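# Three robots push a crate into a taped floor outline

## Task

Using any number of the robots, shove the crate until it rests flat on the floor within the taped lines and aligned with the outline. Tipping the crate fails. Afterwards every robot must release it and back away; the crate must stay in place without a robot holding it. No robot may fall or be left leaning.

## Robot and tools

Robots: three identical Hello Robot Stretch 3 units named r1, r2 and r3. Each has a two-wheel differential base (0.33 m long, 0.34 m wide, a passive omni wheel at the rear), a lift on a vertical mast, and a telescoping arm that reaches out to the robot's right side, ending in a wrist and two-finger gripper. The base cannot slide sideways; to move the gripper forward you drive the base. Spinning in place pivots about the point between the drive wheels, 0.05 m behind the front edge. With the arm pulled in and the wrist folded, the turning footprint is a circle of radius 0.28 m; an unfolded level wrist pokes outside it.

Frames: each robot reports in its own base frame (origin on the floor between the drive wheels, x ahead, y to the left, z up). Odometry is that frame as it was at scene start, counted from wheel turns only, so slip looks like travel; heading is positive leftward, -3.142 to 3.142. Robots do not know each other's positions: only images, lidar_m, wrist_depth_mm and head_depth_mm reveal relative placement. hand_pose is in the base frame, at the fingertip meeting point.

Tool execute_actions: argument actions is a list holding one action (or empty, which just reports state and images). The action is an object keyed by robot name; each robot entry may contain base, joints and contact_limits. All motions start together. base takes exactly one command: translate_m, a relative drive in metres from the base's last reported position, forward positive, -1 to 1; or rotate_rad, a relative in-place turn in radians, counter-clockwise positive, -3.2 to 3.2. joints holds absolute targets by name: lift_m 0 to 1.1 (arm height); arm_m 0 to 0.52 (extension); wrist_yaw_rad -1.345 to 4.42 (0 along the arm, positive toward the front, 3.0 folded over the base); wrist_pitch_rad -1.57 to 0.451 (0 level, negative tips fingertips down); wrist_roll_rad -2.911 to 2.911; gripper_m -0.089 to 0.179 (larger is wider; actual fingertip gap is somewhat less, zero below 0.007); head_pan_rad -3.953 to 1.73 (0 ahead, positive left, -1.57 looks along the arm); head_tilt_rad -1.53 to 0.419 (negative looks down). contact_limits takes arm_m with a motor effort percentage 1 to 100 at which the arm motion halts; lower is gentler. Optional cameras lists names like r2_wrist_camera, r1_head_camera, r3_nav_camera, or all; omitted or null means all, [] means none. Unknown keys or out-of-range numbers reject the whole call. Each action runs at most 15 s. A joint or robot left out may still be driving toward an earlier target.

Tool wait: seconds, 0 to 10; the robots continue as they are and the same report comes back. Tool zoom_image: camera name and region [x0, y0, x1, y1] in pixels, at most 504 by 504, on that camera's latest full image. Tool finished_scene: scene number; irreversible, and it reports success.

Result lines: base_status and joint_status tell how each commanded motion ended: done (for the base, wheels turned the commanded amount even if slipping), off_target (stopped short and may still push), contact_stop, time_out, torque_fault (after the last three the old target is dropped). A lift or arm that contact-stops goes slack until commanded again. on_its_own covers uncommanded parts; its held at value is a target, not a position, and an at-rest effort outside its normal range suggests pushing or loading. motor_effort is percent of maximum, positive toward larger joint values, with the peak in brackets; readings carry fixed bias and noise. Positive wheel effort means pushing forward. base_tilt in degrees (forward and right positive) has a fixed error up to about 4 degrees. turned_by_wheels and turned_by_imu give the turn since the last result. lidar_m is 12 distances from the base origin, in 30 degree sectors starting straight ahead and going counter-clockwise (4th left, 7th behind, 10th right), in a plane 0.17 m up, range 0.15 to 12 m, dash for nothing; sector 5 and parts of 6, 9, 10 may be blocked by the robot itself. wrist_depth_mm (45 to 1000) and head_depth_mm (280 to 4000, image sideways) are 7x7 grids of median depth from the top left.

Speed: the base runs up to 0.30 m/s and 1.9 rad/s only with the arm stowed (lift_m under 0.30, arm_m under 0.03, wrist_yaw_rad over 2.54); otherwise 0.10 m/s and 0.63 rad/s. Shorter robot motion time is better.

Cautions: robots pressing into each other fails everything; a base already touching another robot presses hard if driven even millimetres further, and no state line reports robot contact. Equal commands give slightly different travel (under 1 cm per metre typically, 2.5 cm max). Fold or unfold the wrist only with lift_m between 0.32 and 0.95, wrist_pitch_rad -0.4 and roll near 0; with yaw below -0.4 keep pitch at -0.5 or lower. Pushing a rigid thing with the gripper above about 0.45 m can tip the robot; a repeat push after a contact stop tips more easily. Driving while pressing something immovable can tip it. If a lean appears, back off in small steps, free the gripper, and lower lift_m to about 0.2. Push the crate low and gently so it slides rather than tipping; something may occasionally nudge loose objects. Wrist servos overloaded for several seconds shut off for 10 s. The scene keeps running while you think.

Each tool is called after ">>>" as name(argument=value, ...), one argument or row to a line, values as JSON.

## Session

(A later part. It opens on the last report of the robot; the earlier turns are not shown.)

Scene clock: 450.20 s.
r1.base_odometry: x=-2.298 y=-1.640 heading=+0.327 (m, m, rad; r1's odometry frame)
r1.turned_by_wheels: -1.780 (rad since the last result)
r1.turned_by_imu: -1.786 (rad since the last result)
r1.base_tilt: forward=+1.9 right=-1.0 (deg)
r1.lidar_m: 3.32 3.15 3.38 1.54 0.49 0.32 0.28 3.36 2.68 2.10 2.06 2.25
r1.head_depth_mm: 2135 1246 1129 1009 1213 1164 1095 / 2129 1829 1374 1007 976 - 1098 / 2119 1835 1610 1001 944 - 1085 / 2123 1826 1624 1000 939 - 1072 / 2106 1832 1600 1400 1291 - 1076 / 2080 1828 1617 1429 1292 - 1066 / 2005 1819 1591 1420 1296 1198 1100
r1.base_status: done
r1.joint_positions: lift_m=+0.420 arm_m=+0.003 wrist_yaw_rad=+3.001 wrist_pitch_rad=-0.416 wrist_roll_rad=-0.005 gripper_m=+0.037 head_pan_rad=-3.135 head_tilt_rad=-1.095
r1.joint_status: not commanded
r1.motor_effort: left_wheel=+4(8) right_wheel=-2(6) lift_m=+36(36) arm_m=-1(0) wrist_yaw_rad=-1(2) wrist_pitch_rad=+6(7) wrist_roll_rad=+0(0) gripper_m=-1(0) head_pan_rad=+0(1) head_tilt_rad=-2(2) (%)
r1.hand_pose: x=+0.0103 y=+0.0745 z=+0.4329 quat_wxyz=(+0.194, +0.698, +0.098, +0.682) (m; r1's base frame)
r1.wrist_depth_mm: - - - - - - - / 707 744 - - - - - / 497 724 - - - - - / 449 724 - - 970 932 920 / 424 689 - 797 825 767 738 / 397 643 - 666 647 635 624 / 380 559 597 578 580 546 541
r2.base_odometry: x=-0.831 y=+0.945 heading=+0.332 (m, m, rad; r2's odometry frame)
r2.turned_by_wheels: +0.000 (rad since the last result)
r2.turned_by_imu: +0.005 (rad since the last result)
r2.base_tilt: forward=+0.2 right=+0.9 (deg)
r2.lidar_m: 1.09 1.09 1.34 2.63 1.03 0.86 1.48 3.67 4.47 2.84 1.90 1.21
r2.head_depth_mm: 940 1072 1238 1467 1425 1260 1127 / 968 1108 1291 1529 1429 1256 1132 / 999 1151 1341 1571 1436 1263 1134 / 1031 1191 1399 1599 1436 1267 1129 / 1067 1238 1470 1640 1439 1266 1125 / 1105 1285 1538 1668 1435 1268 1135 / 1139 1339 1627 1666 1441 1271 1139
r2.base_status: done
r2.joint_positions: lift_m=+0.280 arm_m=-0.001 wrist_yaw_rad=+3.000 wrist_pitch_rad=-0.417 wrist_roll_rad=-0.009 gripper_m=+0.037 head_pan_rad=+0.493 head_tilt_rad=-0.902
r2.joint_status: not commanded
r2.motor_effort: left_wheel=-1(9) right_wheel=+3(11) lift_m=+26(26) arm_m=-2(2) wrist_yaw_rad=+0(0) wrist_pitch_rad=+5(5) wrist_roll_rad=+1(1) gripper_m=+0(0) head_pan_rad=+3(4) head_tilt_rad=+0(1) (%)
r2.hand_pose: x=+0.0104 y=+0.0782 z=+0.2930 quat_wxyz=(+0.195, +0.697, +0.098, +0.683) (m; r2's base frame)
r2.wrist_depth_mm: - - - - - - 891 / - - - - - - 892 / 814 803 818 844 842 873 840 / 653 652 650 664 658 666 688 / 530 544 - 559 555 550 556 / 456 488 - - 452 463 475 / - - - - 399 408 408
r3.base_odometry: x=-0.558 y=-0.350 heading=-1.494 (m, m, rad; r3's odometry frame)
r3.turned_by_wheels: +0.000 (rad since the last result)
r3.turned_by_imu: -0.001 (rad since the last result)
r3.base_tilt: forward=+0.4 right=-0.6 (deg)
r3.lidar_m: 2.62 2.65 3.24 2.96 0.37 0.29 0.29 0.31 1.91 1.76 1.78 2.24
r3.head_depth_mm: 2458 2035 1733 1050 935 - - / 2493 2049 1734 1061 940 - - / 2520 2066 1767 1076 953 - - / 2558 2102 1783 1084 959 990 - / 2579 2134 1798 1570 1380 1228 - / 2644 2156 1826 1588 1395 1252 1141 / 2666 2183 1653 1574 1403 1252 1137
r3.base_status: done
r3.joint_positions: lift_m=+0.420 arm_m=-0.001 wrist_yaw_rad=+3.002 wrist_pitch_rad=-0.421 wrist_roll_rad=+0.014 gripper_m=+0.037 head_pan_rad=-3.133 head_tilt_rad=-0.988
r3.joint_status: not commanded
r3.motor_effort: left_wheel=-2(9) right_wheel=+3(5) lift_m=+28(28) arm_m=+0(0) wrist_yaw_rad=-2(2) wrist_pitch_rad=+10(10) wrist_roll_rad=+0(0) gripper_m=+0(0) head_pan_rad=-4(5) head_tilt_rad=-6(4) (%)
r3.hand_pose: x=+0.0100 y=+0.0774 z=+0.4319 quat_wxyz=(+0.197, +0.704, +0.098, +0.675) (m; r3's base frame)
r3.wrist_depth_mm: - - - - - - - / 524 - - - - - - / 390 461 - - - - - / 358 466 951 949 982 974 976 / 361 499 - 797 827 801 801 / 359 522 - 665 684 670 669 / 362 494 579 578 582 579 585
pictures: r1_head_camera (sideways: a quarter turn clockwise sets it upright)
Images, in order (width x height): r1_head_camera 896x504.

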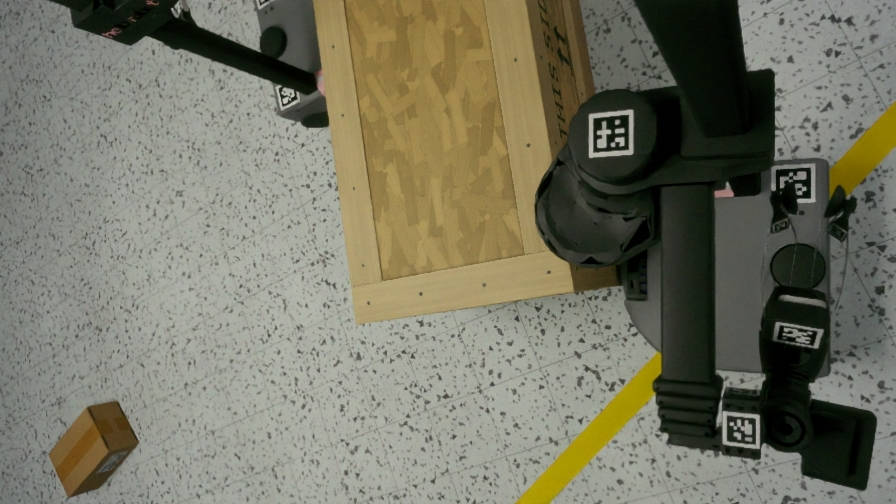

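>>> execute_actions(
  actions=[
    {"r2":{"base":{"rotate_rad":1.62}},"r1":{"base":{"translate_m":-0.22}},"r3":{"base":{"translate_m":-0.11}}},
  ],
  cameras=["r1_head_camera","r3_head_camera","r2_nav_camera"],
)

Scene clock: 460.43 s.
r1.base_odometry: x=-2.506 y=-1.711 heading=+0.326 (m, m, rad; r1's odometry frame)
r1.turned_by_wheels: +0.000 (rad since the last result)
r1.turned_by_imu: +0.164 (rad since the last result)
r1.base_tilt: forward=+1.9 right=-1.0 (deg)
r1.lidar_m: 4.38 3.29 2.98 0.47 0.30 0.27 0.27 3.19 2.46 2.12 2.12 2.50
r1.head_depth_mm: 2146 1848 1639 1007 914 1151 1102 / 2139 1841 1624 1004 923 - 1100 / 2124 1850 1626 1006 942 - 1085 / 2136 1827 1626 1399 942 - 1067 / 2121 1821 1621 1433 1297 - 1073 / 2110 1805 1611 1426 1297 - 1063 / 2074 1825 1608 1439 1304 1196 1102
r1.base_status: translate_m off_target (by the wheels' count: -0.2197 of -0.2200)
r1.joint_positions: lift_m=+0.420 arm_m=+0.003 wrist_yaw_rad=+3.000 wrist_pitch_rad=-0.416 wrist_roll_rad=-0.005 gripper_m=+0.037 head_pan_rad=-3.135 head_tilt_rad=-1.095
r1.joint_status: not commanded
r1.on_its_own: left_wheel is at rest, and its effort (-74) is outside its rest range (-18 to +18); right_wheel is at rest, and its effort (-39) is outside its rest range (-18 to +18)
r1.motor_effort: left_wheel=-74(81) right_wheel=-39(90) lift_m=+37(36) arm_m=+0(0) wrist_yaw_rad=+0(1) wrist_pitch_rad=+6(6) wrist_roll_rad=+0(0) gripper_m=+0(0) head_pan_rad=-1(1) head_tilt_rad=-3(2) (%)
r1.hand_pose: x=+0.0104 y=+0.0745 z=+0.4329 quat_wxyz=(+0.195, +0.698, +0.097, +0.682) (m; r1's base frame)
r1.wrist_depth_mm: - - - - - - - / - 633 680 - - - - / 452 423 645 - - - - / 329 349 664 943 973 906 922 / 282 359 - 789 838 767 767 / 274 366 - 677 637 646 631 / 279 365 482 577 562 553 546
r2.base_odometry: x=-0.831 y=+0.945 heading=+1.952 (m, m, rad; r2's odometry frame)
r2.turned_by_wheels: +1.620 (rad since the last result)
r2.turned_by_imu: +1.598 (rad since the last result)
r2.base_tilt: forward=+0.3 right=+0.9 (deg)
r2.lidar_m: 2.84 0.95 0.90 1.61 3.68 2.92 2.83 1.81 1.19 1.09 1.10 1.38
r2.head_depth_mm: 3055 2387 1928 1644 1418 1259 1124 / 3048 2365 1930 1652 1434 1261 1129 / 3055 2358 1955 1652 1436 1261 1124 / 3087 2337 1945 1651 1433 1257 1129 / 3108 1425 1979 1549 1435 1260 1132 / 3072 1499 1633 1333 1428 1269 1130 / 2772 1204 1384 1237 1386 1271 1133
r2.base_status: done
r2.joint_positions: lift_m=+0.280 arm_m=-0.001 wrist_yaw_rad=+3.000 wrist_pitch_rad=-0.417 wrist_roll_rad=-0.009 gripper_m=+0.037 head_pan_rad=+0.493 head_tilt_rad=-0.902
r2.joint_status: not commanded
r2.motor_effort: left_wheel=-1(10) right_wheel=+2(12) lift_m=+26(26) arm_m=-3(3) wrist_yaw_rad=+0(1) wrist_pitch_rad=+5(5) wrist_roll_rad=+1(1) gripper_m=+0(1) head_pan_rad=+3(3) head_tilt_rad=+1(1) (%)
r2.hand_pose: x=+0.0104 y=+0.0782 z=+0.2930 quat_wxyz=(+0.195, +0.697, +0.098, +0.683) (m; r2's base frame)
r2.wrist_depth_mm: - - - - 832 756 - / - - - - 895 831 859 / 811 803 835 830 856 845 866 / 643 655 654 664 671 681 678 / 535 534 - 553 553 552 560 / 454 484 - - 451 472 472 / - - - - 405 407 412
r3.base_odometry: x=-0.567 y=-0.241 heading=-1.492 (m, m, rad; r3's odometry frame)
r3.turned_by_wheels: +0.002 (rad since the last result)
r3.turned_by_imu: +0.162 (rad since the last result)
r3.base_tilt: forward=+0.5 right=-0.6 (deg)
r3.lidar_m: 2.68 2.81 3.06 0.33 0.26 0.26 0.28 1.31 1.81 1.76 1.84 2.59
r3.head_depth_mm: 2454 2031 1729 1504 936 - - / 2477 2063 1741 1058 942 - - / 2479 2079 1757 1513 950 - - / 2537 2101 1775 1548 983 1218 - / 2604 2141 1809 1571 1381 1240 - / 2636 2146 1699 1584 1400 1248 1134 / 2653 1387 1650 1595 1403 1259 1132
r3.base_status: done
r3.joint_positions: lift_m=+0.420 arm_m=-0.001 wrist_yaw_rad=+3.001 wrist_pitch_rad=-0.420 wrist_roll_rad=+0.014 gripper_m=+0.037 head_pan_rad=-3.134 head_tilt_rad=-0.989
r3.joint_status: not commanded
r3.on_its_own: left_wheel is at rest, and its effort (+28) is outside its rest range (-18 to +18); right_wheel is at rest, and its effort (-74) is outside its rest range (-18 to +18)
r3.motor_effort: left_wheel=+28(88) right_wheel=-74(79) lift_m=+28(29) arm_m=+0(0) wrist_yaw_rad=-1(3) wrist_pitch_rad=+10(10) wrist_roll_rad=+0(0) gripper_m=+0(1) head_pan_rad=-4(5) head_tilt_rad=-5(6) (%)
r3.hand_pose: x=+0.0101 y=+0.0775 z=+0.4320 quat_wxyz=(+0.197, +0.704, +0.098, +0.675) (m; r3's base frame)
r3.wrist_depth_mm: - - - - - - - / 534 - 534 609 - - - / 379 376 425 622 - - - / 289 301 467 691 965 975 977 / 262 314 - 735 824 798 801 / 274 342 - 669 694 669 670 / 289 351 571 583 571 583 583
pictures: r1_head_camera (sideways: a quarter turn clockwise sets it upright), r2_nav_camera (sideways: a quarter turn counterclockwise sets it upright), r3_head_camera (sideways: a quarter turn clockwise sets it upright)
Images, in order (width x height): r1_head_camera 896x504, r2_nav_camera 672x504, r3_head_camera 896x504.

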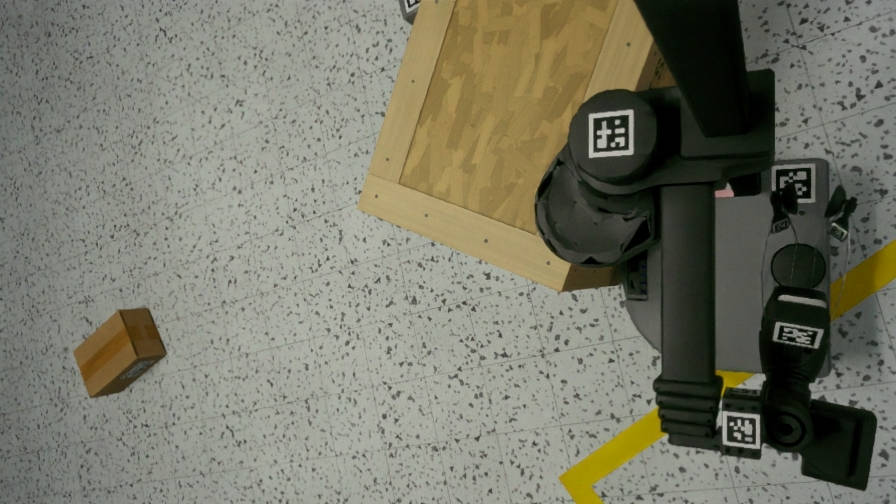

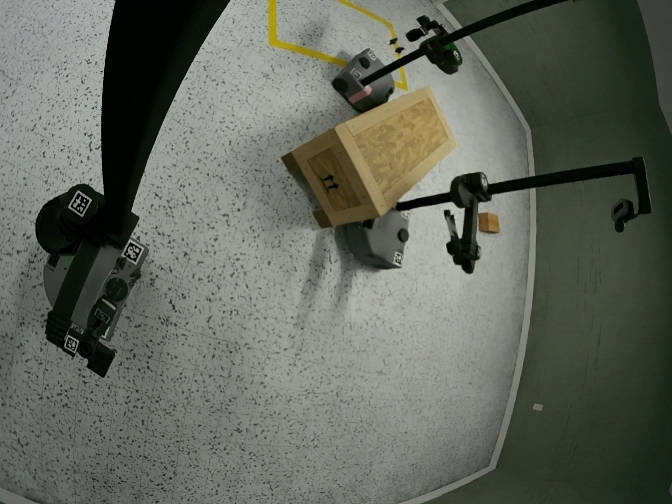

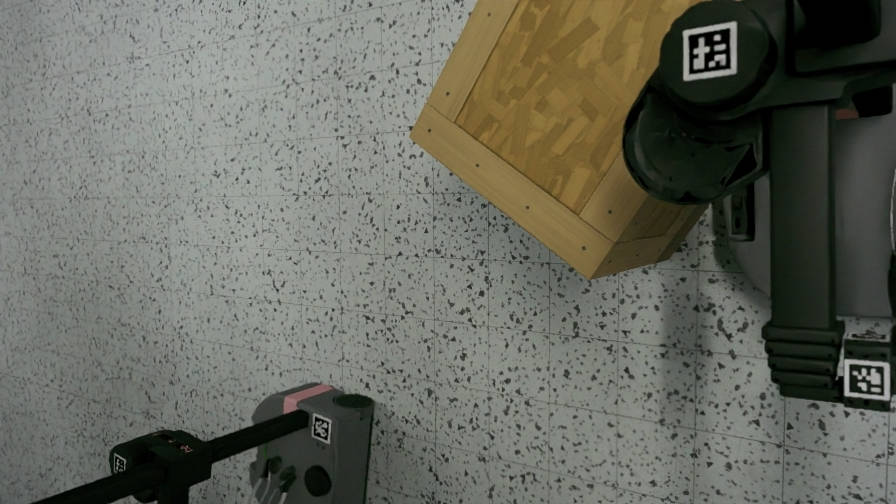

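>>> execute_actions(
  actions=[
    {"r2":{"base":{"translate_m":1.0}},"r1":{"base":{"rotate_rad":1.38}},"r3":{"base":{"rotate_rad":0.95}}},
  ],
  cameras=["r3_nav_camera"],
)

>>> execute_actions(
  actions=[
    {"r2":{"base":{"translate_m":0.7}},"r1":{"base":{"translate_m":-0.16}},"r3":{"base":{"translate_m":-0.3}}},
  ],
  cameras=["r3_nav_camera","r1_nav_camera"],
)

Scene clock: 490.93 s.
r1.base_odometry: x=-2.506 y=-1.711 heading=+1.706 (m, m, rad; r1's odometry frame)
r1.turned_by_wheels: +1.380 (rad since the last result)
r1.turned_by_imu: +1.385 (rad since the last result)
r1.base_tilt: forward=+1.9 right=-1.1 (deg)
r1.lidar_m: 0.67 0.34 0.27 0.27 0.29 2.83 2.17 2.11 2.27 3.30 3.31 3.42
r1.head_depth_mm: 2139 1835 1624 1454 1319 809 774 / 2123 1801 1621 1448 1332 - 1044 / 2129 1780 1618 1453 1368 - 1079 / 2103 1826 1612 1432 1338 - 1060 / 2085 1818 1613 1437 1297 - 1072 / 2009 1811 1605 1435 1298 - 1062 / 1983 1800 1594 1424 1295 1200 1102
r1.base_status: done
r1.joint_positions: lift_m=+0.420 arm_m=+0.003 wrist_yaw_rad=+3.000 wrist_pitch_rad=-0.416 wrist_roll_rad=-0.005 gripper_m=+0.037 head_pan_rad=-3.135 head_tilt_rad=-1.095
r1.joint_status: not commanded
r1.motor_effort: left_wheel=-3(75) right_wheel=+3(27) lift_m=+36(36) arm_m=-1(0) wrist_yaw_rad=+0(0) wrist_pitch_rad=+7(7) wrist_roll_rad=+0(0) gripper_m=+0(1) head_pan_rad=-1(1) head_tilt_rad=-3(2) (%)
r1.hand_pose: x=+0.0104 y=+0.0744 z=+0.4329 quat_wxyz=(+0.195, +0.698, +0.097, +0.682) (m; r1's base frame)
r1.wrist_depth_mm: - - - - - - - / - - - 569 541 514 496 / - - 421 395 371 355 348 / - - 378 378 371 368 367 / 854 816 - 430 412 413 412 / 715 690 - 488 494 469 472 / 600 595 585 557 542 540 526
r2.base_odometry: x=-1.202 y=+1.873 heading=+1.952 (m, m, rad; r2's odometry frame)
r2.turned_by_wheels: +0.000 (rad since the last result)
r2.turned_by_imu: +0.006 (rad since the last result)
r2.base_tilt: forward=+0.2 right=+1.0 (deg)
r2.lidar_m: 2.55 2.91 3.62 0.79 0.78 4.76 3.79 1.58 1.04 0.96 0.97 1.22
r2.head_depth_mm: 2529 2360 1932 1639 1423 1257 1125 / 2589 2384 1938 1638 1425 1261 1128 / 2696 2396 1958 1647 1423 1257 1122 / 2726 2408 1923 1651 1425 1265 1134 / 2868 2400 1951 1651 1435 1263 1132 / 2913 2394 1964 1652 1437 1266 1136 / 2989 2426 1979 1673 1440 1266 1135
r2.base_status: done
r2.joint_positions: lift_m=+0.280 arm_m=-0.001 wrist_yaw_rad=+3.000 wrist_pitch_rad=-0.417 wrist_roll_rad=-0.009 gripper_m=+0.037 head_pan_rad=+0.493 head_tilt_rad=-0.902
r2.joint_status: not commanded
r2.motor_effort: left_wheel=-1(11) right_wheel=+2(10) lift_m=+26(27) arm_m=-3(2) wrist_yaw_rad=+0(1) wrist_pitch_rad=+5(5) wrist_roll_rad=+1(1) gripper_m=-1(1) head_pan_rad=+3(4) head_tilt_rad=+0(0) (%)
r2.hand_pose: x=+0.0104 y=+0.0782 z=+0.2930 quat_wxyz=(+0.195, +0.697, +0.098, +0.683) (m; r2's base frame)
r2.wrist_depth_mm: 608 - 827 - - - - / 690 - 736 707 - - - / 782 745 680 685 825 861 873 / 644 659 668 647 666 675 679 / 531 537 - 554 560 552 561 / 458 484 - - 452 470 472 / - - - - 402 408 405
r3.base_odometry: x=-0.567 y=-0.241 heading=-0.542 (m, m, rad; r3's odometry frame)
r3.turned_by_wheels: +0.950 (rad since the last result)
r3.turned_by_imu: +0.936 (rad since the last result)
r3.base_tilt: forward=+0.4 right=-0.6 (deg)
r3.lidar_m: 3.17 0.36 0.27 0.26 0.27 0.37 0.68 0.68 1.80 2.35 2.68 2.74
r3.head_depth_mm: 2365 2033 1731 1516 1337 - - / 2286 2045 1754 1528 1357 - - / 2124 2069 1756 1534 1365 - - / 1985 2104 1664 1385 1364 1244 - / 1859 2049 997 1208 1341 1241 - / 651 1830 1708 1505 1398 1245 1135 / 1647 1862 1831 1606 1402 1260 1138
r3.base_status: done
r3.joint_positions: lift_m=+0.420 arm_m=-0.001 wrist_yaw_rad=+3.001 wrist_pitch_rad=-0.420 wrist_roll_rad=+0.014 gripper_m=+0.037 head_pan_rad=-3.134 head_tilt_rad=-0.989
r3.joint_status: not commanded
r3.motor_effort: left_wheel=-1(25) right_wheel=+3(62) lift_m=+28(28) arm_m=+0(0) wrist_yaw_rad=-1(1) wrist_pitch_rad=+10(10) wrist_roll_rad=+0(0) gripper_m=+1(1) head_pan_rad=-3(3) head_tilt_rad=-5(4) (%)
r3.hand_pose: x=+0.0101 y=+0.0775 z=+0.4320 quat_wxyz=(+0.197, +0.704, +0.098, +0.675) (m; r3's base frame)
r3.wrist_depth_mm: - - - - - - - / - - 536 542 553 548 596 / 375 379 375 378 381 382 388 / 323 334 349 362 374 391 407 / 358 373 - 406 425 450 465 / 406 420 - 462 482 508 537 / 555 468 509 526 549 568 583
pictures: r3_nav_camera (sideways: a quarter turn counterclockwise sets it upright)
Images, in order (width x height): r3_nav_camera 672x504.

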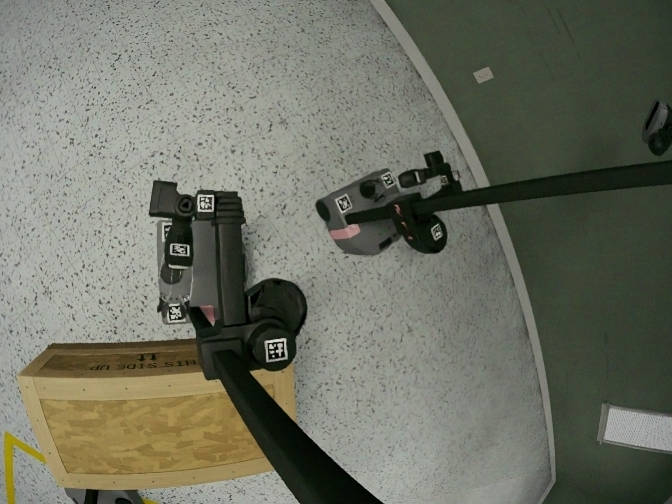

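Scene clock: 495.00 s.
r1.base_odometry: x=-2.484 y=-1.869 heading=+1.706 (m, m, rad; r1's odometry frame)
r1.turned_by_wheels: +0.000 (rad since the last result)
r1.turned_by_imu: +0.000 (rad since the last result)
r1.base_tilt: forward=+1.9 right=-1.0 (deg)
r1.lidar_m: 0.73 0.37 0.30 0.29 3.15 2.63 2.02 1.98 2.12 3.07 3.40 3.60
r1.head_depth_mm: 2131 1840 1625 1451 1306 1149 1102 / 2140 1793 1616 1447 1326 - 1097 / 2097 1772 1608 1446 1370 - 1082 / 2069 1823 1603 1447 1341 - 1071 / 2032 1811 1611 1444 1309 - 1079 / 1984 1822 1608 1434 1300 - 1073 / 1892 1803 1609 1427 1295 1194 1102
r1.base_status: done
r1.joint_positions: lift_m=+0.420 arm_m=+0.003 wrist_yaw_rad=+3.000 wrist_pitch_rad=-0.416 wrist_roll_rad=-0.005 gripper_m=+0.037 head_pan_rad=-3.135 head_tilt_rad=-1.095
r1.joint_status: not commanded
r1.motor_effort: left_wheel=-2(9) right_wheel=+3(5) lift_m=+36(36) arm_m=+0(0) wrist_yaw_rad=+0(0) wrist_pitch_rad=+6(6) wrist_roll_rad=+0(0) gripper_m=+0(0) head_pan_rad=-1(1) head_tilt_rad=-2(3) (%)
r1.hand_pose: x=+0.0104 y=+0.0744 z=+0.4329 quat_wxyz=(+0.195, +0.698, +0.097, +0.682) (m; r1's base frame)
r1.wrist_depth_mm: - - - - - - - / - - - - 554 509 481 / - - - - 377 373 368 / - - - 990 410 402 392 / 887 850 - 768 448 452 443 / 720 712 - 660 540 507 504 / 605 593 592 573 555 542 551
r2.base_odometry: x=-1.463 y=+2.523 heading=+1.952 (m, m, rad; r2's odometry frame)
r2.turned_by_wheels: +0.000 (rad since the last result)
r2.turned_by_imu: +0.005 (rad since the last result)
r2.base_tilt: forward=+0.3 right=+0.9 (deg)
r2.lidar_m: 2.18 2.20 2.77 3.84 1.24 0.89 4.50 1.43 0.95 0.88 0.89 1.12
r2.head_depth_mm: 1909 2183 1943 1635 1425 1259 1123 / 1987 2202 1948 1654 1431 1258 1133 / 2045 2236 1950 1648 1430 1270 1125 / 2135 2326 1979 1662 1432 1270 1133 / 2181 2389 1961 1659 1431 1261 1133 / 2294 2403 1962 1660 1433 1267 1130 / 2400 2412 1966 1661 1429 1274 1141
r2.base_status: done
r2.joint_positions: lift_m=+0.280 arm_m=-0.001 wrist_yaw_rad=+3.000 wrist_pitch_rad=-0.417 wrist_roll_rad=-0.009 gripper_m=+0.037 head_pan_rad=+0.493 head_tilt_rad=-0.902
r2.joint_status: not commanded
r2.motor_effort: left_wheel=-1(8) right_wheel=+2(9) lift_m=+26(26) arm_m=-3(3) wrist_yaw_rad=+0(1) wrist_pitch_rad=+5(5) wrist_roll_rad=+1(1) gripper_m=+0(0) head_pan_rad=+3(3) head_tilt_rad=+0(0) (%)
r2.hand_pose: x=+0.0104 y=+0.0782 z=+0.2930 quat_wxyz=(+0.195, +0.697, +0.098, +0.683) (m; r2's base frame)
r2.wrist_depth_mm: - - - - - - - / - - - - - - - / 803 804 822 844 841 847 870 / 638 654 646 650 673 671 667 / 530 538 - 556 558 556 559 / 455 487 - - 448 469 469 / - - - - 401 405 411
r3.base_odometry: x=-0.824 y=-0.086 heading=-0.542 (m, m, rad; r3's odometry frame)
r3.turned_by_wheels: +0.000 (rad since the last result)
r3.turned_by_imu: +0.000 (rad since the last result)
r3.base_tilt: forward=+0.4 right=-0.5 (deg)
r3.lidar_m: 3.44 0.37 0.27 0.26 5.88 2.30 1.61 1.52 1.56 0.77 2.85 2.91
r3.head_depth_mm: 2118 2025 1731 1506 1341 - - / 1959 2046 1744 1523 1354 - - / 1828 2006 1762 1531 1358 - - / 1699 1950 1789 1555 1366 1245 - / 1590 1836 1804 1566 1379 1235 - / 1487 1718 1824 1574 1394 1246 1140 / 1417 1596 1775 1593 1406 1256 1136
r3.base_status: done
r3.joint_positions: lift_m=+0.420 arm_m=-0.001 wrist_yaw_rad=+3.001 wrist_pitch_rad=-0.420 wrist_roll_rad=+0.014 gripper_m=+0.037 head_pan_rad=-3.134 head_tilt_rad=-0.989
r3.joint_status: not commanded
r3.motor_effort: left_wheel=-2(7) right_wheel=+3(4) lift_m=+28(28) arm_m=+0(0) wrist_yaw_rad=-1(1) wrist_pitch_rad=+10(10) wrist_roll_rad=+0(0) gripper_m=+0(1) head_pan_rad=-4(3) head_tilt_rad=-4(5) (%)
r3.hand_pose: x=+0.0101 y=+0.0775 z=+0.4320 quat_wxyz=(+0.197, +0.704, +0.098, +0.675) (m; r3's base frame)
r3.wrist_depth_mm: - - - - - - - / - - - 542 541 552 558 / - - - 379 381 385 384 / 946 950 967 368 379 397 416 / 773 786 - 409 426 453 472 / 664 670 - 467 484 514 543 / 572 568 566 537 550 572 583
pictures: r1_nav_camera (sideways: a quarter turn counterclockwise sets it upright), r3_nav_camera (sideways: a quarter turn counterclockwise sets it upright)
Images, in order (width x height): r1_nav_camera 672x504, r3_nav_camera 672x504.

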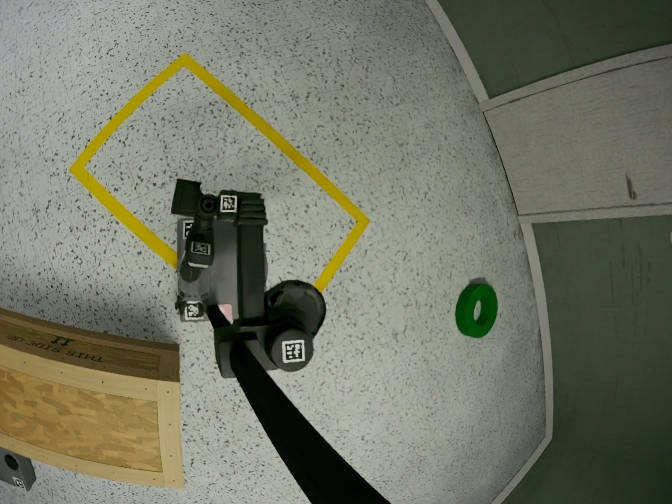

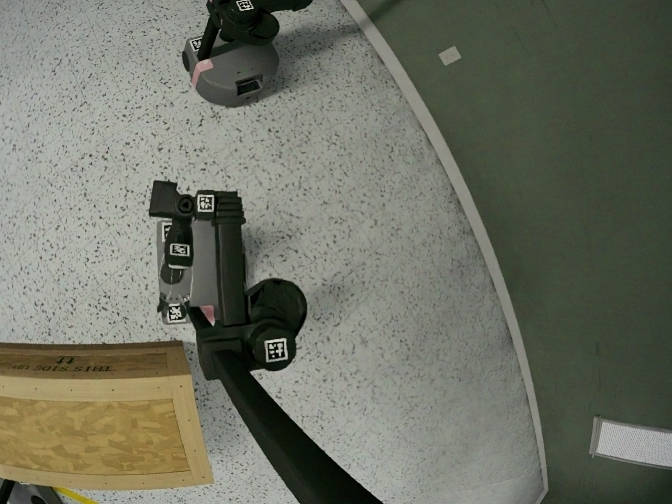

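>>> execute_actions(
  actions=[
    {"r2":{"base":{"rotate_rad":-0.99},"joints":{"head_pan_rad":-3.14,"head_tilt_rad":-0.9}},"r1":{"base":{"rotate_rad":-1.95}},"r3":{"base":{"translate_m":-0.2}}},
  ],
  cameras=["r1_head_camera","r2_head_camera"],
)

Scene clock: 502.30 s.
r1.base_odometry: x=-2.484 y=-1.869 heading=-0.244 (m, m, rad; r1's odometry frame)
r1.turned_by_wheels: -1.950 (rad since the last result)
r1.turned_by_imu: -1.957 (rad since the last result)
r1.base_tilt: forward=+1.9 right=-1.0 (deg)
r1.lidar_m: 2.28 3.79 3.40 3.22 0.55 0.33 0.29 3.13 3.12 2.35 1.99 1.98
r1.head_depth_mm: 2013 1860 1125 1009 1256 1159 1099 / 1904 1847 1119 1004 1068 - 1095 / 2100 1832 1629 1009 940 - 1082 / 2116 1840 1600 998 940 - 1076 / 2107 1820 1609 1378 1285 - 1078 / 2098 1811 1614 1430 1294 - 1069 / 2092 1808 1591 1422 1294 1197 1099
r1.base_status: done
r1.joint_positions: lift_m=+0.420 arm_m=+0.003 wrist_yaw_rad=+3.000 wrist_pitch_rad=-0.416 wrist_roll_rad=-0.005 gripper_m=+0.037 head_pan_rad=-3.135 head_tilt_rad=-1.095
r1.joint_status: not commanded
r1.motor_effort: left_wheel=+4(9) right_wheel=-2(5) lift_m=+37(36) arm_m=-1(1) wrist_yaw_rad=-1(0) wrist_pitch_rad=+6(7) wrist_roll_rad=+0(0) gripper_m=+0(0) head_pan_rad=-1(1) head_tilt_rad=-2(2) (%)
r1.hand_pose: x=+0.0104 y=+0.0744 z=+0.4329 quat_wxyz=(+0.195, +0.698, +0.097, +0.682) (m; r1's base frame)
r1.wrist_depth_mm: - - - - - - - / 722 - - - - - - / 539 - - - - - - / 492 836 - 964 952 916 889 / 472 765 - 792 798 776 739 / 435 680 - 653 644 648 628 / 414 580 596 574 567 546 549
r2.base_odometry: x=-1.463 y=+2.523 heading=+0.962 (m, m, rad; r2's odometry frame)
r2.turned_by_wheels: -0.990 (rad since the last result)
r2.turned_by_imu: -0.979 (rad since the last result)
r2.base_tilt: forward=+0.3 right=+0.9 (deg)
r2.lidar_m: 0.90 1.18 2.17 2.22 2.93 3.84 1.22 0.88 4.38 1.32 0.93 0.88
r2.head_depth_mm: 3031 2345 1947 1649 1426 1261 1133 / 3047 2380 1887 1651 1440 1256 1174 / 2807 1656 1743 1655 1429 1264 - / 1904 1690 1626 1652 1427 1268 1165 / 2959 1677 1532 1651 1432 1271 1149 / 3096 2416 1462 1615 1442 1264 1134 / 3116 2455 1481 1627 1281 1274 1137
r2.base_status: done
r2.joint_positions: lift_m=+0.280 arm_m=-0.001 wrist_yaw_rad=+3.000 wrist_pitch_rad=-0.417 wrist_roll_rad=-0.009 gripper_m=+0.037 head_pan_rad=-3.133 head_tilt_rad=-0.902
r2.joint_status: all done
r2.motor_effort: left_wheel=+3(13) right_wheel=-2(8) lift_m=+26(27) arm_m=-3(3) wrist_yaw_rad=+1(0) wrist_pitch_rad=+5(5) wrist_roll_rad=+1(1) gripper_m=+0(0) head_pan_rad=-4(50) head_tilt_rad=+1(1) (%)
r2.hand_pose: x=+0.0104 y=+0.0781 z=+0.2930 quat_wxyz=(+0.195, +0.697, +0.098, +0.683) (m; r2's base frame)
r2.wrist_depth_mm: - - - - - - - / - - - - - - - / 811 792 829 837 836 862 858 / 648 657 663 658 660 671 679 / 531 535 - 549 562 545 555 / 457 484 - - 453 474 472 / - - - - 404 404 409
r3.base_odometry: x=-0.995 y=+0.018 heading=-0.542 (m, m, rad; r3's odometry frame)
r3.turned_by_wheels: +0.000 (rad since the last result)
r3.turned_by_imu: -0.001 (rad since the last result)
r3.base_tilt: forward=+0.4 right=-0.6 (deg)
r3.lidar_m: 0.98 0.37 0.32 4.55 5.76 2.05 1.43 1.35 1.38 0.88 2.96 3.02
r3.head_depth_mm: 1887 2021 1735 1512 1340 - - / 1730 1977 1760 1523 1351 - - / 1606 1903 1772 1536 1362 - - / 1507 1751 1777 1549 1368 1247 - / 1410 1628 1775 1564 1379 1237 - / 1331 1519 1718 1583 1396 1247 1136 / 1249 1426 1650 1590 1398 1256 1143
r3.base_status: done
r3.joint_positions: lift_m=+0.420 arm_m=-0.001 wrist_yaw_rad=+3.001 wrist_pitch_rad=-0.420 wrist_roll_rad=+0.014 gripper_m=+0.037 head_pan_rad=-3.134 head_tilt_rad=-0.989
r3.joint_status: not commanded
r3.motor_effort: left_wheel=-1(9) right_wheel=+3(4) lift_m=+28(28) arm_m=+0(0) wrist_yaw_rad=-2(1) wrist_pitch_rad=+10(10) wrist_roll_rad=+0(0) gripper_m=+0(1) head_pan_rad=-4(4) head_tilt_rad=-4(6) (%)
r3.hand_pose: x=+0.0101 y=+0.0775 z=+0.4320 quat_wxyz=(+0.197, +0.704, +0.098, +0.675) (m; r3's base frame)
r3.wrist_depth_mm: - - - - - - - / - - - - 587 556 561 / - - - - 476 382 389 / 946 960 970 969 492 401 419 / 792 770 - 788 454 456 478 / 659 664 - 662 491 519 548 / 576 577 570 579 565 573 581
pictures: r1_head_camera (sideways: a quarter turn clockwise sets it upright), r2_head_camera (sideways: a quarter turn clockwise sets it upright)
Images, in order (width x height): r1_head_camera 896x504, r2_head_camera 896x504.

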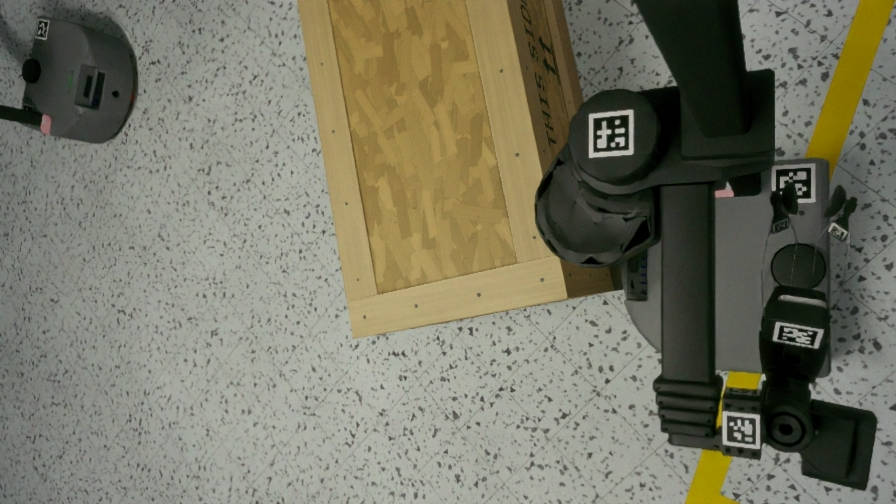

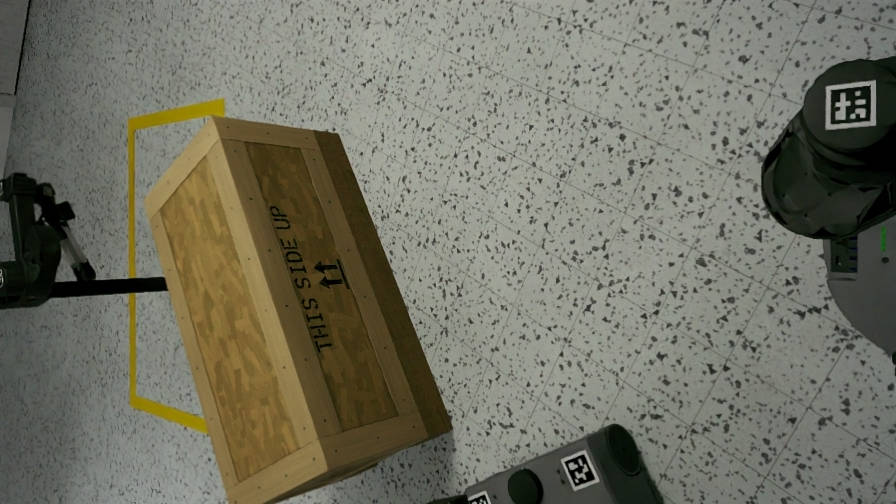

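>>> execute_actions(
  actions=[
    {"r2":{"base":{"rotate_rad":-0.33}},"r1":{"base":{"translate_m":-0.33}},"r3":{"base":{"rotate_rad":-2.15}}},
  ],
  cameras=["r1_head_camera","r3_head_camera","r1_nav_camera"],
)

Scene clock: 512.50 s.
r1.base_odometry: x=-2.804 y=-1.790 heading=-0.243 (m, m, rad; r1's odometry frame)
r1.turned_by_wheels: +0.000 (rad since the last result)
r1.turned_by_imu: +0.216 (rad since the last result)
r1.base_tilt: forward=+1.8 right=-1.0 (deg)
r1.lidar_m: 2.87 3.61 3.93 0.43 0.29 0.27 0.27 2.91 2.96 2.32 2.16 2.19
r1.head_depth_mm: 2122 1835 1611 1008 915 1152 1098 / 2123 1835 1618 1010 922 - 1095 / 2135 1839 1614 1006 949 - 1091 / 2108 1828 1615 1416 944 - 1064 / 2098 1829 1612 1442 1307 - 1078 / 2090 1835 1595 1418 1293 - 1060 / 2092 1823 1591 1439 1301 1190 1106
r1.base_status: translate_m off_target (by the wheels' count: -0.3297 of -0.3300)
r1.joint_positions: lift_m=+0.420 arm_m=+0.003 wrist_yaw_rad=+3.001 wrist_pitch_rad=-0.416 wrist_roll_rad=-0.005 gripper_m=+0.037 head_pan_rad=-3.136 head_tilt_rad=-1.095
r1.joint_status: not commanded
r1.on_its_own: left_wheel is at rest, and its effort (-41) is outside its rest range (-18 to +18); right_wheel is at rest, and its effort (-55) is outside its rest range (-18 to +18)
r1.motor_effort: left_wheel=-41(63) right_wheel=-55(76) lift_m=+36(36) arm_m=-1(1) wrist_yaw_rad=+1(1) wrist_pitch_rad=+7(7) wrist_roll_rad=+0(0) gripper_m=+0(0) head_pan_rad=-1(0) head_tilt_rad=-2(3) (%)
r1.hand_pose: x=+0.0103 y=+0.0744 z=+0.4329 quat_wxyz=(+0.194, +0.698, +0.098, +0.682) (m; r1's base frame)
r1.wrist_depth_mm: - - - - - - - / - 641 615 - - - - / 449 429 575 - - - - / 331 333 611 940 968 980 901 / 273 341 - 803 786 768 749 / 271 353 - 672 645 645 627 / 277 359 459 572 552 570 539
r2.base_odometry: x=-1.463 y=+2.523 heading=+0.632 (m, m, rad; r2's odometry frame)
r2.turned_by_wheels: -0.330 (rad since the last result)
r2.turned_by_imu: -0.327 (rad since the last result)
r2.base_tilt: forward=+0.3 right=+1.0 (deg)
r2.lidar_m: 0.88 0.95 1.46 2.17 2.37 3.65 1.19 0.88 0.88 2.26 1.10 0.88
r2.head_depth_mm: 2995 2360 1946 1640 1437 1263 1123 / 3044 2366 1942 1647 1422 1261 1176 / 2986 2374 1958 1647 1436 1262 - / 3076 2393 1951 1654 1443 1262 1162 / 3084 2387 1498 1636 1433 1270 1151 / 2747 2417 1455 1591 1442 1270 1136 / 1491 2286 1413 1566 1440 1276 1134
r2.base_status: done
r2.joint_positions: lift_m=+0.280 arm_m=-0.001 wrist_yaw_rad=+3.000 wrist_pitch_rad=-0.417 wrist_roll_rad=-0.009 gripper_m=+0.037 head_pan_rad=-3.133 head_tilt_rad=-0.902
r2.joint_status: not commanded
r2.motor_effort: left_wheel=+3(11) right_wheel=-2(9) lift_m=+26(27) arm_m=-3(3) wrist_yaw_rad=+1(1) wrist_pitch_rad=+5(5) wrist_roll_rad=+1(1) gripper_m=+0(1) head_pan_rad=-4(4) head_tilt_rad=+0(1) (%)
r2.hand_pose: x=+0.0104 y=+0.0781 z=+0.2930 quat_wxyz=(+0.195, +0.697, +0.098, +0.683) (m; r2's base frame)
r2.wrist_depth_mm: - - - - - - 910 / - - - - - - 933 / 832 799 820 852 848 865 840 / 652 650 658 673 663 668 674 / 535 534 - 556 565 554 546 / 453 480 - - 446 466 466 / - - - - 406 405 403
r3.base_odometry: x=-0.995 y=+0.018 heading=-2.692 (m, m, rad; r3's odometry frame)
r3.turned_by_wheels: -2.150 (rad since the last result)
r3.turned_by_imu: -2.124 (rad since the last result)
r3.base_tilt: forward=+0.5 right=-0.5 (deg)
r3.lidar_m: 1.37 0.88 2.96 2.99 0.60 0.39 0.35 4.38 3.64 2.18 1.46 1.35
r3.head_depth_mm: 2426 2032 1729 1054 969 - - / 2463 2061 1751 1061 963 - - / 2504 2089 1764 1072 961 - - / 2559 2107 1773 1096 986 1230 - / 2590 2122 1808 1562 1375 1240 - / 2619 2146 1818 1584 1386 1251 1146 / 2664 2183 1834 1603 1406 1261 1128
r3.base_status: done
r3.joint_positions: lift_m=+0.420 arm_m=-0.001 wrist_yaw_rad=+3.001 wrist_pitch_rad=-0.420 wrist_roll_rad=+0.014 gripper_m=+0.037 head_pan_rad=-3.134 head_tilt_rad=-0.989
r3.joint_status: not commanded
r3.motor_effort: left_wheel=+3(6) right_wheel=-3(7) lift_m=+28(28) arm_m=+0(0) wrist_yaw_rad=-1(0) wrist_pitch_rad=+10(10) wrist_roll_rad=+0(0) gripper_m=-1(0) head_pan_rad=-4(4) head_tilt_rad=-4(4) (%)
r3.hand_pose: x=+0.0101 y=+0.0775 z=+0.4320 quat_wxyz=(+0.197, +0.704, +0.098, +0.675) (m; r3's base frame)
r3.wrist_depth_mm: - - - - - - 722 / 677 - - - - - - / 661 - - - - - - / 622 904 964 986 969 774 701 / 601 780 - 791 821 743 676 / 579 663 - 658 693 675 674 / 545 571 571 577 578 580 575
pictures: r1_head_camera (sideways: a quarter turn clockwise sets it upright), r1_nav_camera (sideways: a quarter turn counterclockwise sets it upright), r3_head_camera (sideways: a quarter turn clockwise sets it upright)
Images, in order (width x height): r1_head_camera 896x504, r1_nav_camera 672x504, r3_head_camera 896x504.

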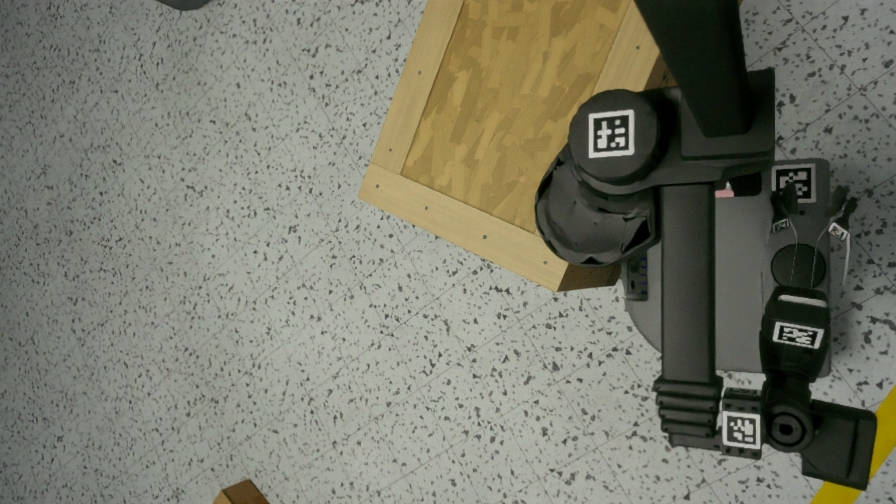

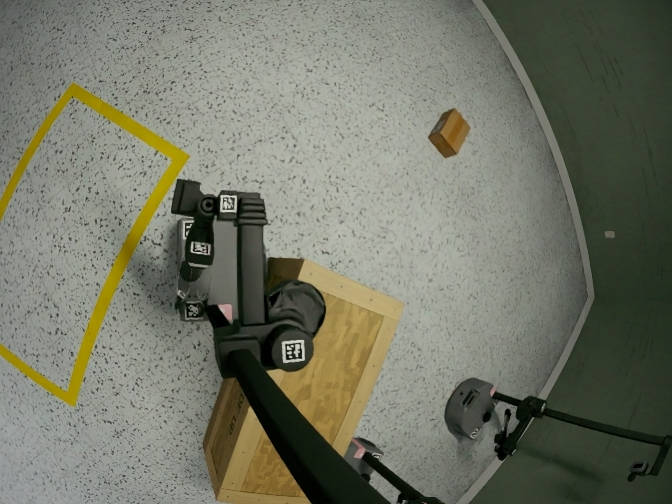

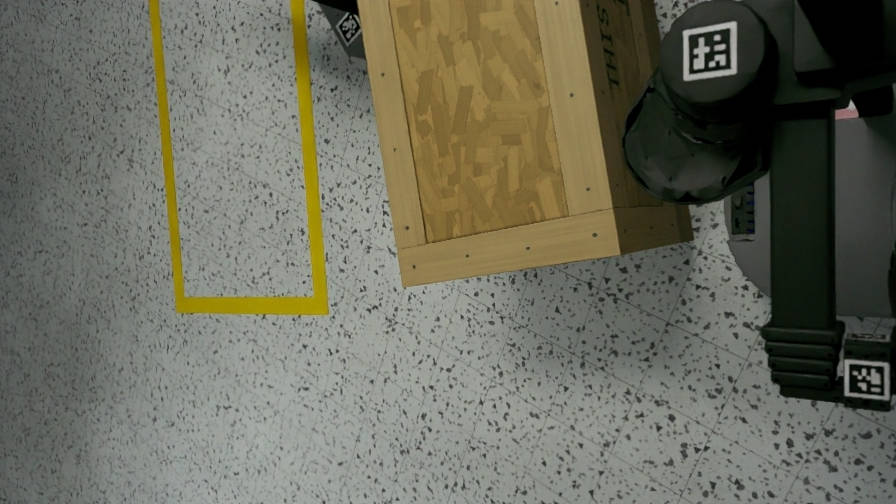

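>>> execute_actions(
  actions=[
    {"r2":{"base":{"translate_m":-0.45}},"r1":{"base":{"rotate_rad":1.3}},"r3":{"base":{"translate_m":-0.06}}},
  ],
  cameras=[],
)

>>> execute_actions(
  actions=[
    {"r2":{"base":{"rotate_rad":0.3},"joints":{"lift_m":0.42,"head_tilt_rad":-1.0}},"r1":{"base":{"translate_m":-0.3},"joints":{"lift_m":0.29}}},
  ],
  cameras=["r2_head_camera","r2_nav_camera","r1_nav_camera"],
)

Scene clock: 531.43 s.
r1.base_odometry: x=-2.804 y=-1.790 heading=+1.056 (m, m, rad; r1's odometry frame)
r1.turned_by_wheels: +1.300 (rad since the last result)
r1.turned_by_imu: +1.304 (rad since the last result)
r1.base_tilt: forward=+1.9 right=-1.0 (deg)
r1.lidar_m: 0.70 0.34 0.27 0.27 0.29 2.91 2.69 2.17 2.16 2.41 3.76 3.59
r1.head_depth_mm: 2155 1843 1625 1460 1311 815 771 / 2105 1836 1626 1458 1330 - 1038 / 2122 1833 1618 1451 1366 - 1083 / 2114 1842 1604 1452 1339 - 1069 / 2123 1827 1605 1439 1292 - 1071 / 2089 1803 1607 1432 1297 - 1068 / 2086 1745 1599 1437 1292 1191 1099
r1.base_status: done
r1.joint_positions: lift_m=+0.420 arm_m=+0.003 wrist_yaw_rad=+3.001 wrist_pitch_rad=-0.416 wrist_roll_rad=-0.005 gripper_m=+0.037 head_pan_rad=-3.136 head_tilt_rad=-1.095
r1.joint_status: not commanded
r1.motor_effort: left_wheel=-2(52) right_wheel=+3(41) lift_m=+36(36) arm_m=+0(1) wrist_yaw_rad=-1(0) wrist_pitch_rad=+6(7) wrist_roll_rad=+0(0) gripper_m=+0(0) head_pan_rad=-1(1) head_tilt_rad=-2(2) (%)
r1.hand_pose: x=+0.0103 y=+0.0744 z=+0.4329 quat_wxyz=(+0.194, +0.698, +0.098, +0.682) (m; r1's base frame)
r1.wrist_depth_mm: - - - - - - - / - - - 581 545 523 492 / - - 408 390 375 358 349 / - - 371 372 376 373 371 / 855 840 - 420 409 421 417 / 718 717 - 480 495 485 480 / 613 604 600 552 541 534 526
r2.base_odometry: x=-1.826 y=+2.258 heading=+0.632 (m, m, rad; r2's odometry frame)
r2.turned_by_wheels: +0.000 (rad since the last result)
r2.turned_by_imu: -0.004 (rad since the last result)
r2.base_tilt: forward=+0.2 right=+0.9 (deg)
r2.lidar_m: 1.32 1.43 2.19 2.24 2.44 3.46 0.78 0.76 0.65 0.71 1.66 1.33
r2.head_depth_mm: 2850 2342 1936 1645 1425 1256 1127 / 2897 2348 1925 1662 1430 1256 1177 / 2941 2394 1960 1654 1428 1254 - / 2994 2389 1964 1664 1434 1264 1169 / 3025 2394 1955 1216 1385 1268 1150 / 3043 1347 1376 1164 1324 1269 1133 / 2874 1439 1717 1167 1232 1273 1136
r2.base_status: done
r2.joint_positions: lift_m=+0.280 arm_m=-0.001 wrist_yaw_rad=+3.000 wrist_pitch_rad=-0.417 wrist_roll_rad=-0.009 gripper_m=+0.037 head_pan_rad=-3.133 head_tilt_rad=-0.901
r2.joint_status: not commanded
r2.motor_effort: left_wheel=+2(7) right_wheel=-1(11) lift_m=+26(26) arm_m=-3(3) wrist_yaw_rad=+0(1) wrist_pitch_rad=+5(5) wrist_roll_rad=+1(1) gripper_m=+0(1) head_pan_rad=-4(3) head_tilt_rad=+2(2) (%)
r2.hand_pose: x=+0.0104 y=+0.0781 z=+0.2930 quat_wxyz=(+0.195, +0.697, +0.098, +0.683) (m; r2's base frame)
r2.wrist_depth_mm: - - - - - - - / - - - - - - - / 816 791 821 848 834 852 862 / 644 640 665 659 674 672 677 / 534 532 - 555 553 554 555 / 453 487 - - 458 471 472 / - - - - 401 408 409
r3.base_odometry: x=-0.941 y=+0.044 heading=-2.692 (m, m, rad; r3's odometry frame)
r3.turned_by_wheels: +0.000 (rad since the last result)
r3.turned_by_imu: -0.001 (rad since the last result)
r3.base_tilt: forward=+0.4 right=-0.6 (deg)
r3.lidar_m: 1.42 1.80 0.72 3.02 0.50 0.33 0.30 4.29 3.59 2.27 1.51 1.40
r3.head_depth_mm: 2437 2023 1672 1051 935 - - / 2482 2046 1745 1056 943 - - / 2537 2090 1766 1068 948 - - / 2530 2100 1788 1080 984 1206 - / 2569 2119 1798 1561 1384 1236 - / 2624 2156 1821 1587 1395 1240 1144 / 2673 2187 1829 1601 1403 1256 1135
r3.base_status: done
r3.joint_positions: lift_m=+0.420 arm_m=-0.001 wrist_yaw_rad=+3.001 wrist_pitch_rad=-0.420 wrist_roll_rad=+0.014 gripper_m=+0.037 head_pan_rad=-3.134 head_tilt_rad=-0.989
r3.joint_status: not commanded
r3.motor_effort: left_wheel=+3(5) right_wheel=-2(9) lift_m=+28(28) arm_m=+0(0) wrist_yaw_rad=-1(2) wrist_pitch_rad=+10(10) wrist_roll_rad=+0(0) gripper_m=+1(0) head_pan_rad=-4(4) head_tilt_rad=-5(5) (%)
r3.hand_pose: x=+0.0101 y=+0.0775 z=+0.4320 quat_wxyz=(+0.197, +0.704, +0.098, +0.675) (m; r3's base frame)
r3.wrist_depth_mm: - - - - 724 - - / 588 - - - - - - / 542 789 - - 904 - - / 522 770 960 892 726 990 981 / 495 739 - 796 740 798 803 / 477 646 - 665 685 672 675 / 456 578 572 574 585 581 577
pictures: none
No camera images: the call's "cameras" was empty. Leave "cameras" out to get every camera's image.

Scene clock: 534.90 s.
r1.base_odometry: x=-2.952 y=-2.051 heading=+1.056 (m, m, rad; r1's odometry frame)
r1.turned_by_wheels: +0.000 (rad since the last result)
r1.turned_by_imu: +0.000 (rad since the last result)
r1.base_tilt: forward=+1.9 right=-1.0 (deg)
r1.lidar_m: 0.80 0.39 0.34 3.04 2.69 2.67 2.46 1.97 1.97 2.20 3.43 3.86
r1.head_depth_mm: 2121 1858 1619 1447 1312 1152 1100 / 2127 1845 1623 1454 1301 1229 1091 / 2140 1834 1610 1439 1341 - 1083 / 2111 1846 1612 1460 1320 - 1071 / 2106 1830 1599 1436 1291 - 1074 / 2099 1817 1597 1438 1297 1216 1062 / 2066 1816 1583 1441 1296 1183 1086
r1.base_status: done
r1.joint_positions: lift_m=+0.290 arm_m=+0.003 wrist_yaw_rad=+3.001 wrist_pitch_rad=-0.416 wrist_roll_rad=-0.005 gripper_m=+0.037 head_pan_rad=-3.136 head_tilt_rad=-1.095
r1.joint_status: all done
r1.motor_effort: left_wheel=-2(16) right_wheel=+2(6) lift_m=+21(30) arm_m=-1(1) wrist_yaw_rad=-1(1) wrist_pitch_rad=+7(6) wrist_roll_rad=+0(0) gripper_m=+0(1) head_pan_rad=-1(2) head_tilt_rad=-2(2) (%)
r1.hand_pose: x=+0.0103 y=+0.0744 z=+0.3035 quat_wxyz=(+0.194, +0.698, +0.098, +0.682) (m; r1's base frame)
r1.wrist_depth_mm: - - - - 512 312 316 / - - - - 529 344 345 / - - - - 542 373 382 / 826 830 778 758 557 428 415 / 668 643 - 613 485 478 471 / 543 534 - 528 487 495 485 / 466 - - - 433 415 415
r2.base_odometry: x=-1.826 y=+2.258 heading=+0.932 (m, m, rad; r2's odometry frame)
r2.turned_by_wheels: +0.300 (rad since the last result)
r2.turned_by_imu: +0.296 (rad since the last result)
r2.base_tilt: forward=+0.3 right=+0.9 (deg)
r2.lidar_m: 1.34 1.73 2.24 2.28 2.92 3.40 0.76 0.77 0.65 2.07 1.41 1.32
r2.head_depth_mm: 2472 2059 1758 1527 1360 1234 - / 1506 1678 1705 1536 1370 1273 - / 2529 1818 1255 1345 1373 - - / 2517 2054 1237 1267 1374 1247 - / 2512 2070 1241 1249 1363 1229 - / 2511 2088 1254 1224 1371 1235 1160 / 2569 2087 1244 1199 1371 1234 1128
r2.base_status: done
r2.joint_positions: lift_m=+0.420 arm_m=-0.001 wrist_yaw_rad=+3.000 wrist_pitch_rad=-0.417 wrist_roll_rad=-0.009 gripper_m=+0.037 head_pan_rad=-3.134 head_tilt_rad=-0.988
r2.joint_status: all done
r2.motor_effort: left_wheel=-1(9) right_wheel=+3(9) lift_m=+37(39) arm_m=-3(3) wrist_yaw_rad=+0(0) wrist_pitch_rad=+5(5) wrist_roll_rad=+1(1) gripper_m=+1(0) head_pan_rad=-3(4) head_tilt_rad=-5(14) (%)
r2.hand_pose: x=+0.0104 y=+0.0781 z=+0.4326 quat_wxyz=(+0.195, +0.697, +0.098, +0.683) (m; r2's base frame)
r2.wrist_depth_mm: - - - - - - - / - - - - - - - / - - - - - - - / 852 870 860 875 873 883 866 / 728 725 - 718 746 732 754 / 606 622 - 616 603 630 638 / 534 529 - 552 541 543 546
r3.base_odometry: x=-0.941 y=+0.044 heading=-2.692 (m, m, rad; r3's odometry frame)
r3.turned_by_wheels: +0.000 (rad since the last result)
r3.turned_by_imu: -0.001 (rad since the last result)
r3.base_tilt: forward=+0.4 right=-0.6 (deg)
r3.lidar_m: 1.42 1.80 0.72 3.02 0.50 0.33 0.30 4.28 3.59 2.27 1.52 1.40
r3.head_depth_mm: 2449 2017 1733 1055 934 - - / 2451 2038 1747 1062 944 - - / 2516 2085 1772 1069 951 - - / 2533 2098 1781 1077 986 1204 - / 2615 2136 1809 1560 1383 1242 - / 2634 2149 1820 1576 1395 1248 1145 / 2652 2187 1844 1582 1406 1255 1132
r3.base_status: not commanded
r3.joint_positions: lift_m=+0.420 arm_m=-0.001 wrist_yaw_rad=+3.001 wrist_pitch_rad=-0.420 wrist_roll_rad=+0.014 gripper_m=+0.037 head_pan_rad=-3.134 head_tilt_rad=-0.989
r3.joint_status: not commanded
r3.motor_effort: left_wheel=+3(3) right_wheel=-3(2) lift_m=+28(28) arm_m=+0(0) wrist_yaw_rad=-1(1) wrist_pitch_rad=+10(10) wrist_roll_rad=+0(0) gripper_m=+0(1) head_pan_rad=-4(4) head_tilt_rad=-4(5) (%)
r3.hand_pose: x=+0.0101 y=+0.0775 z=+0.4320 quat_wxyz=(+0.197, +0.704, +0.098, +0.675) (m; r3's base frame)
r3.wrist_depth_mm: - - - - - - - / 593 - - - - - - / 540 785 - - 898 - - / 523 766 955 874 696 970 984 / 499 727 - 791 744 761 799 / 472 644 - 669 695 671 671 / 455 571 578 580 574 579 575
pictures: r1_nav_camera (sideways: a quarter turn counterclockwise sets it upright), r2_head_camera (sideways: a quarter turn clockwise sets it upright), r2_nav_camera (sideways: a quarter turn counterclockwise sets it upright)
Images, in order (width x height): r1_nav_camera 672x504, r2_head_camera 896x504, r2_nav_camera 672x504.

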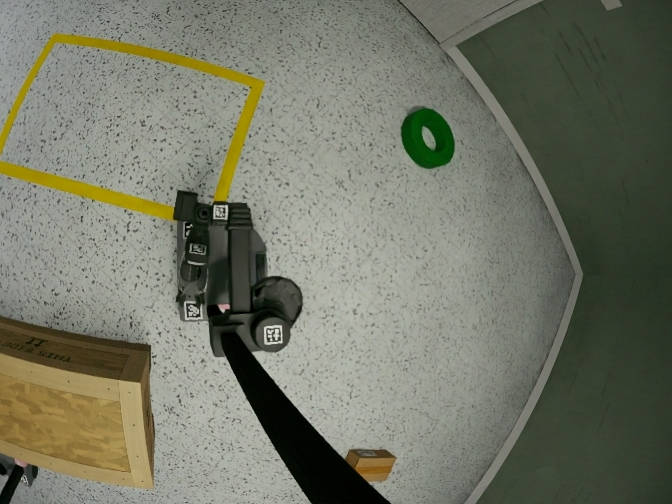

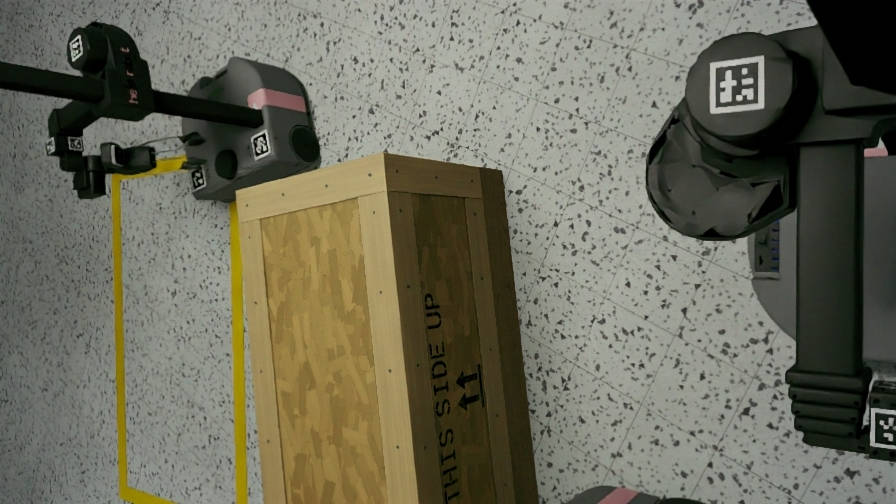

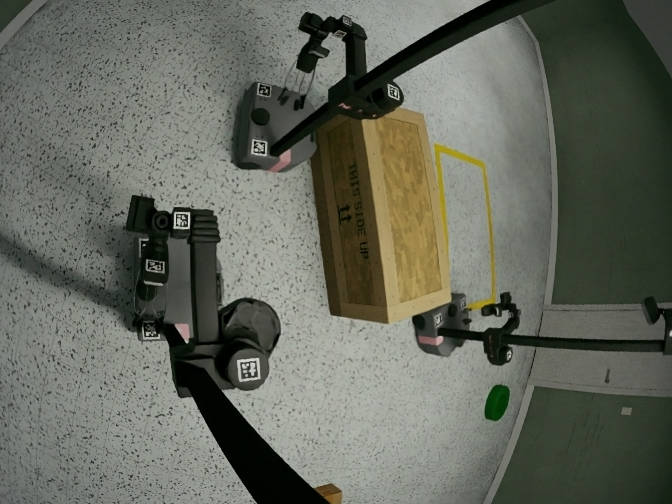

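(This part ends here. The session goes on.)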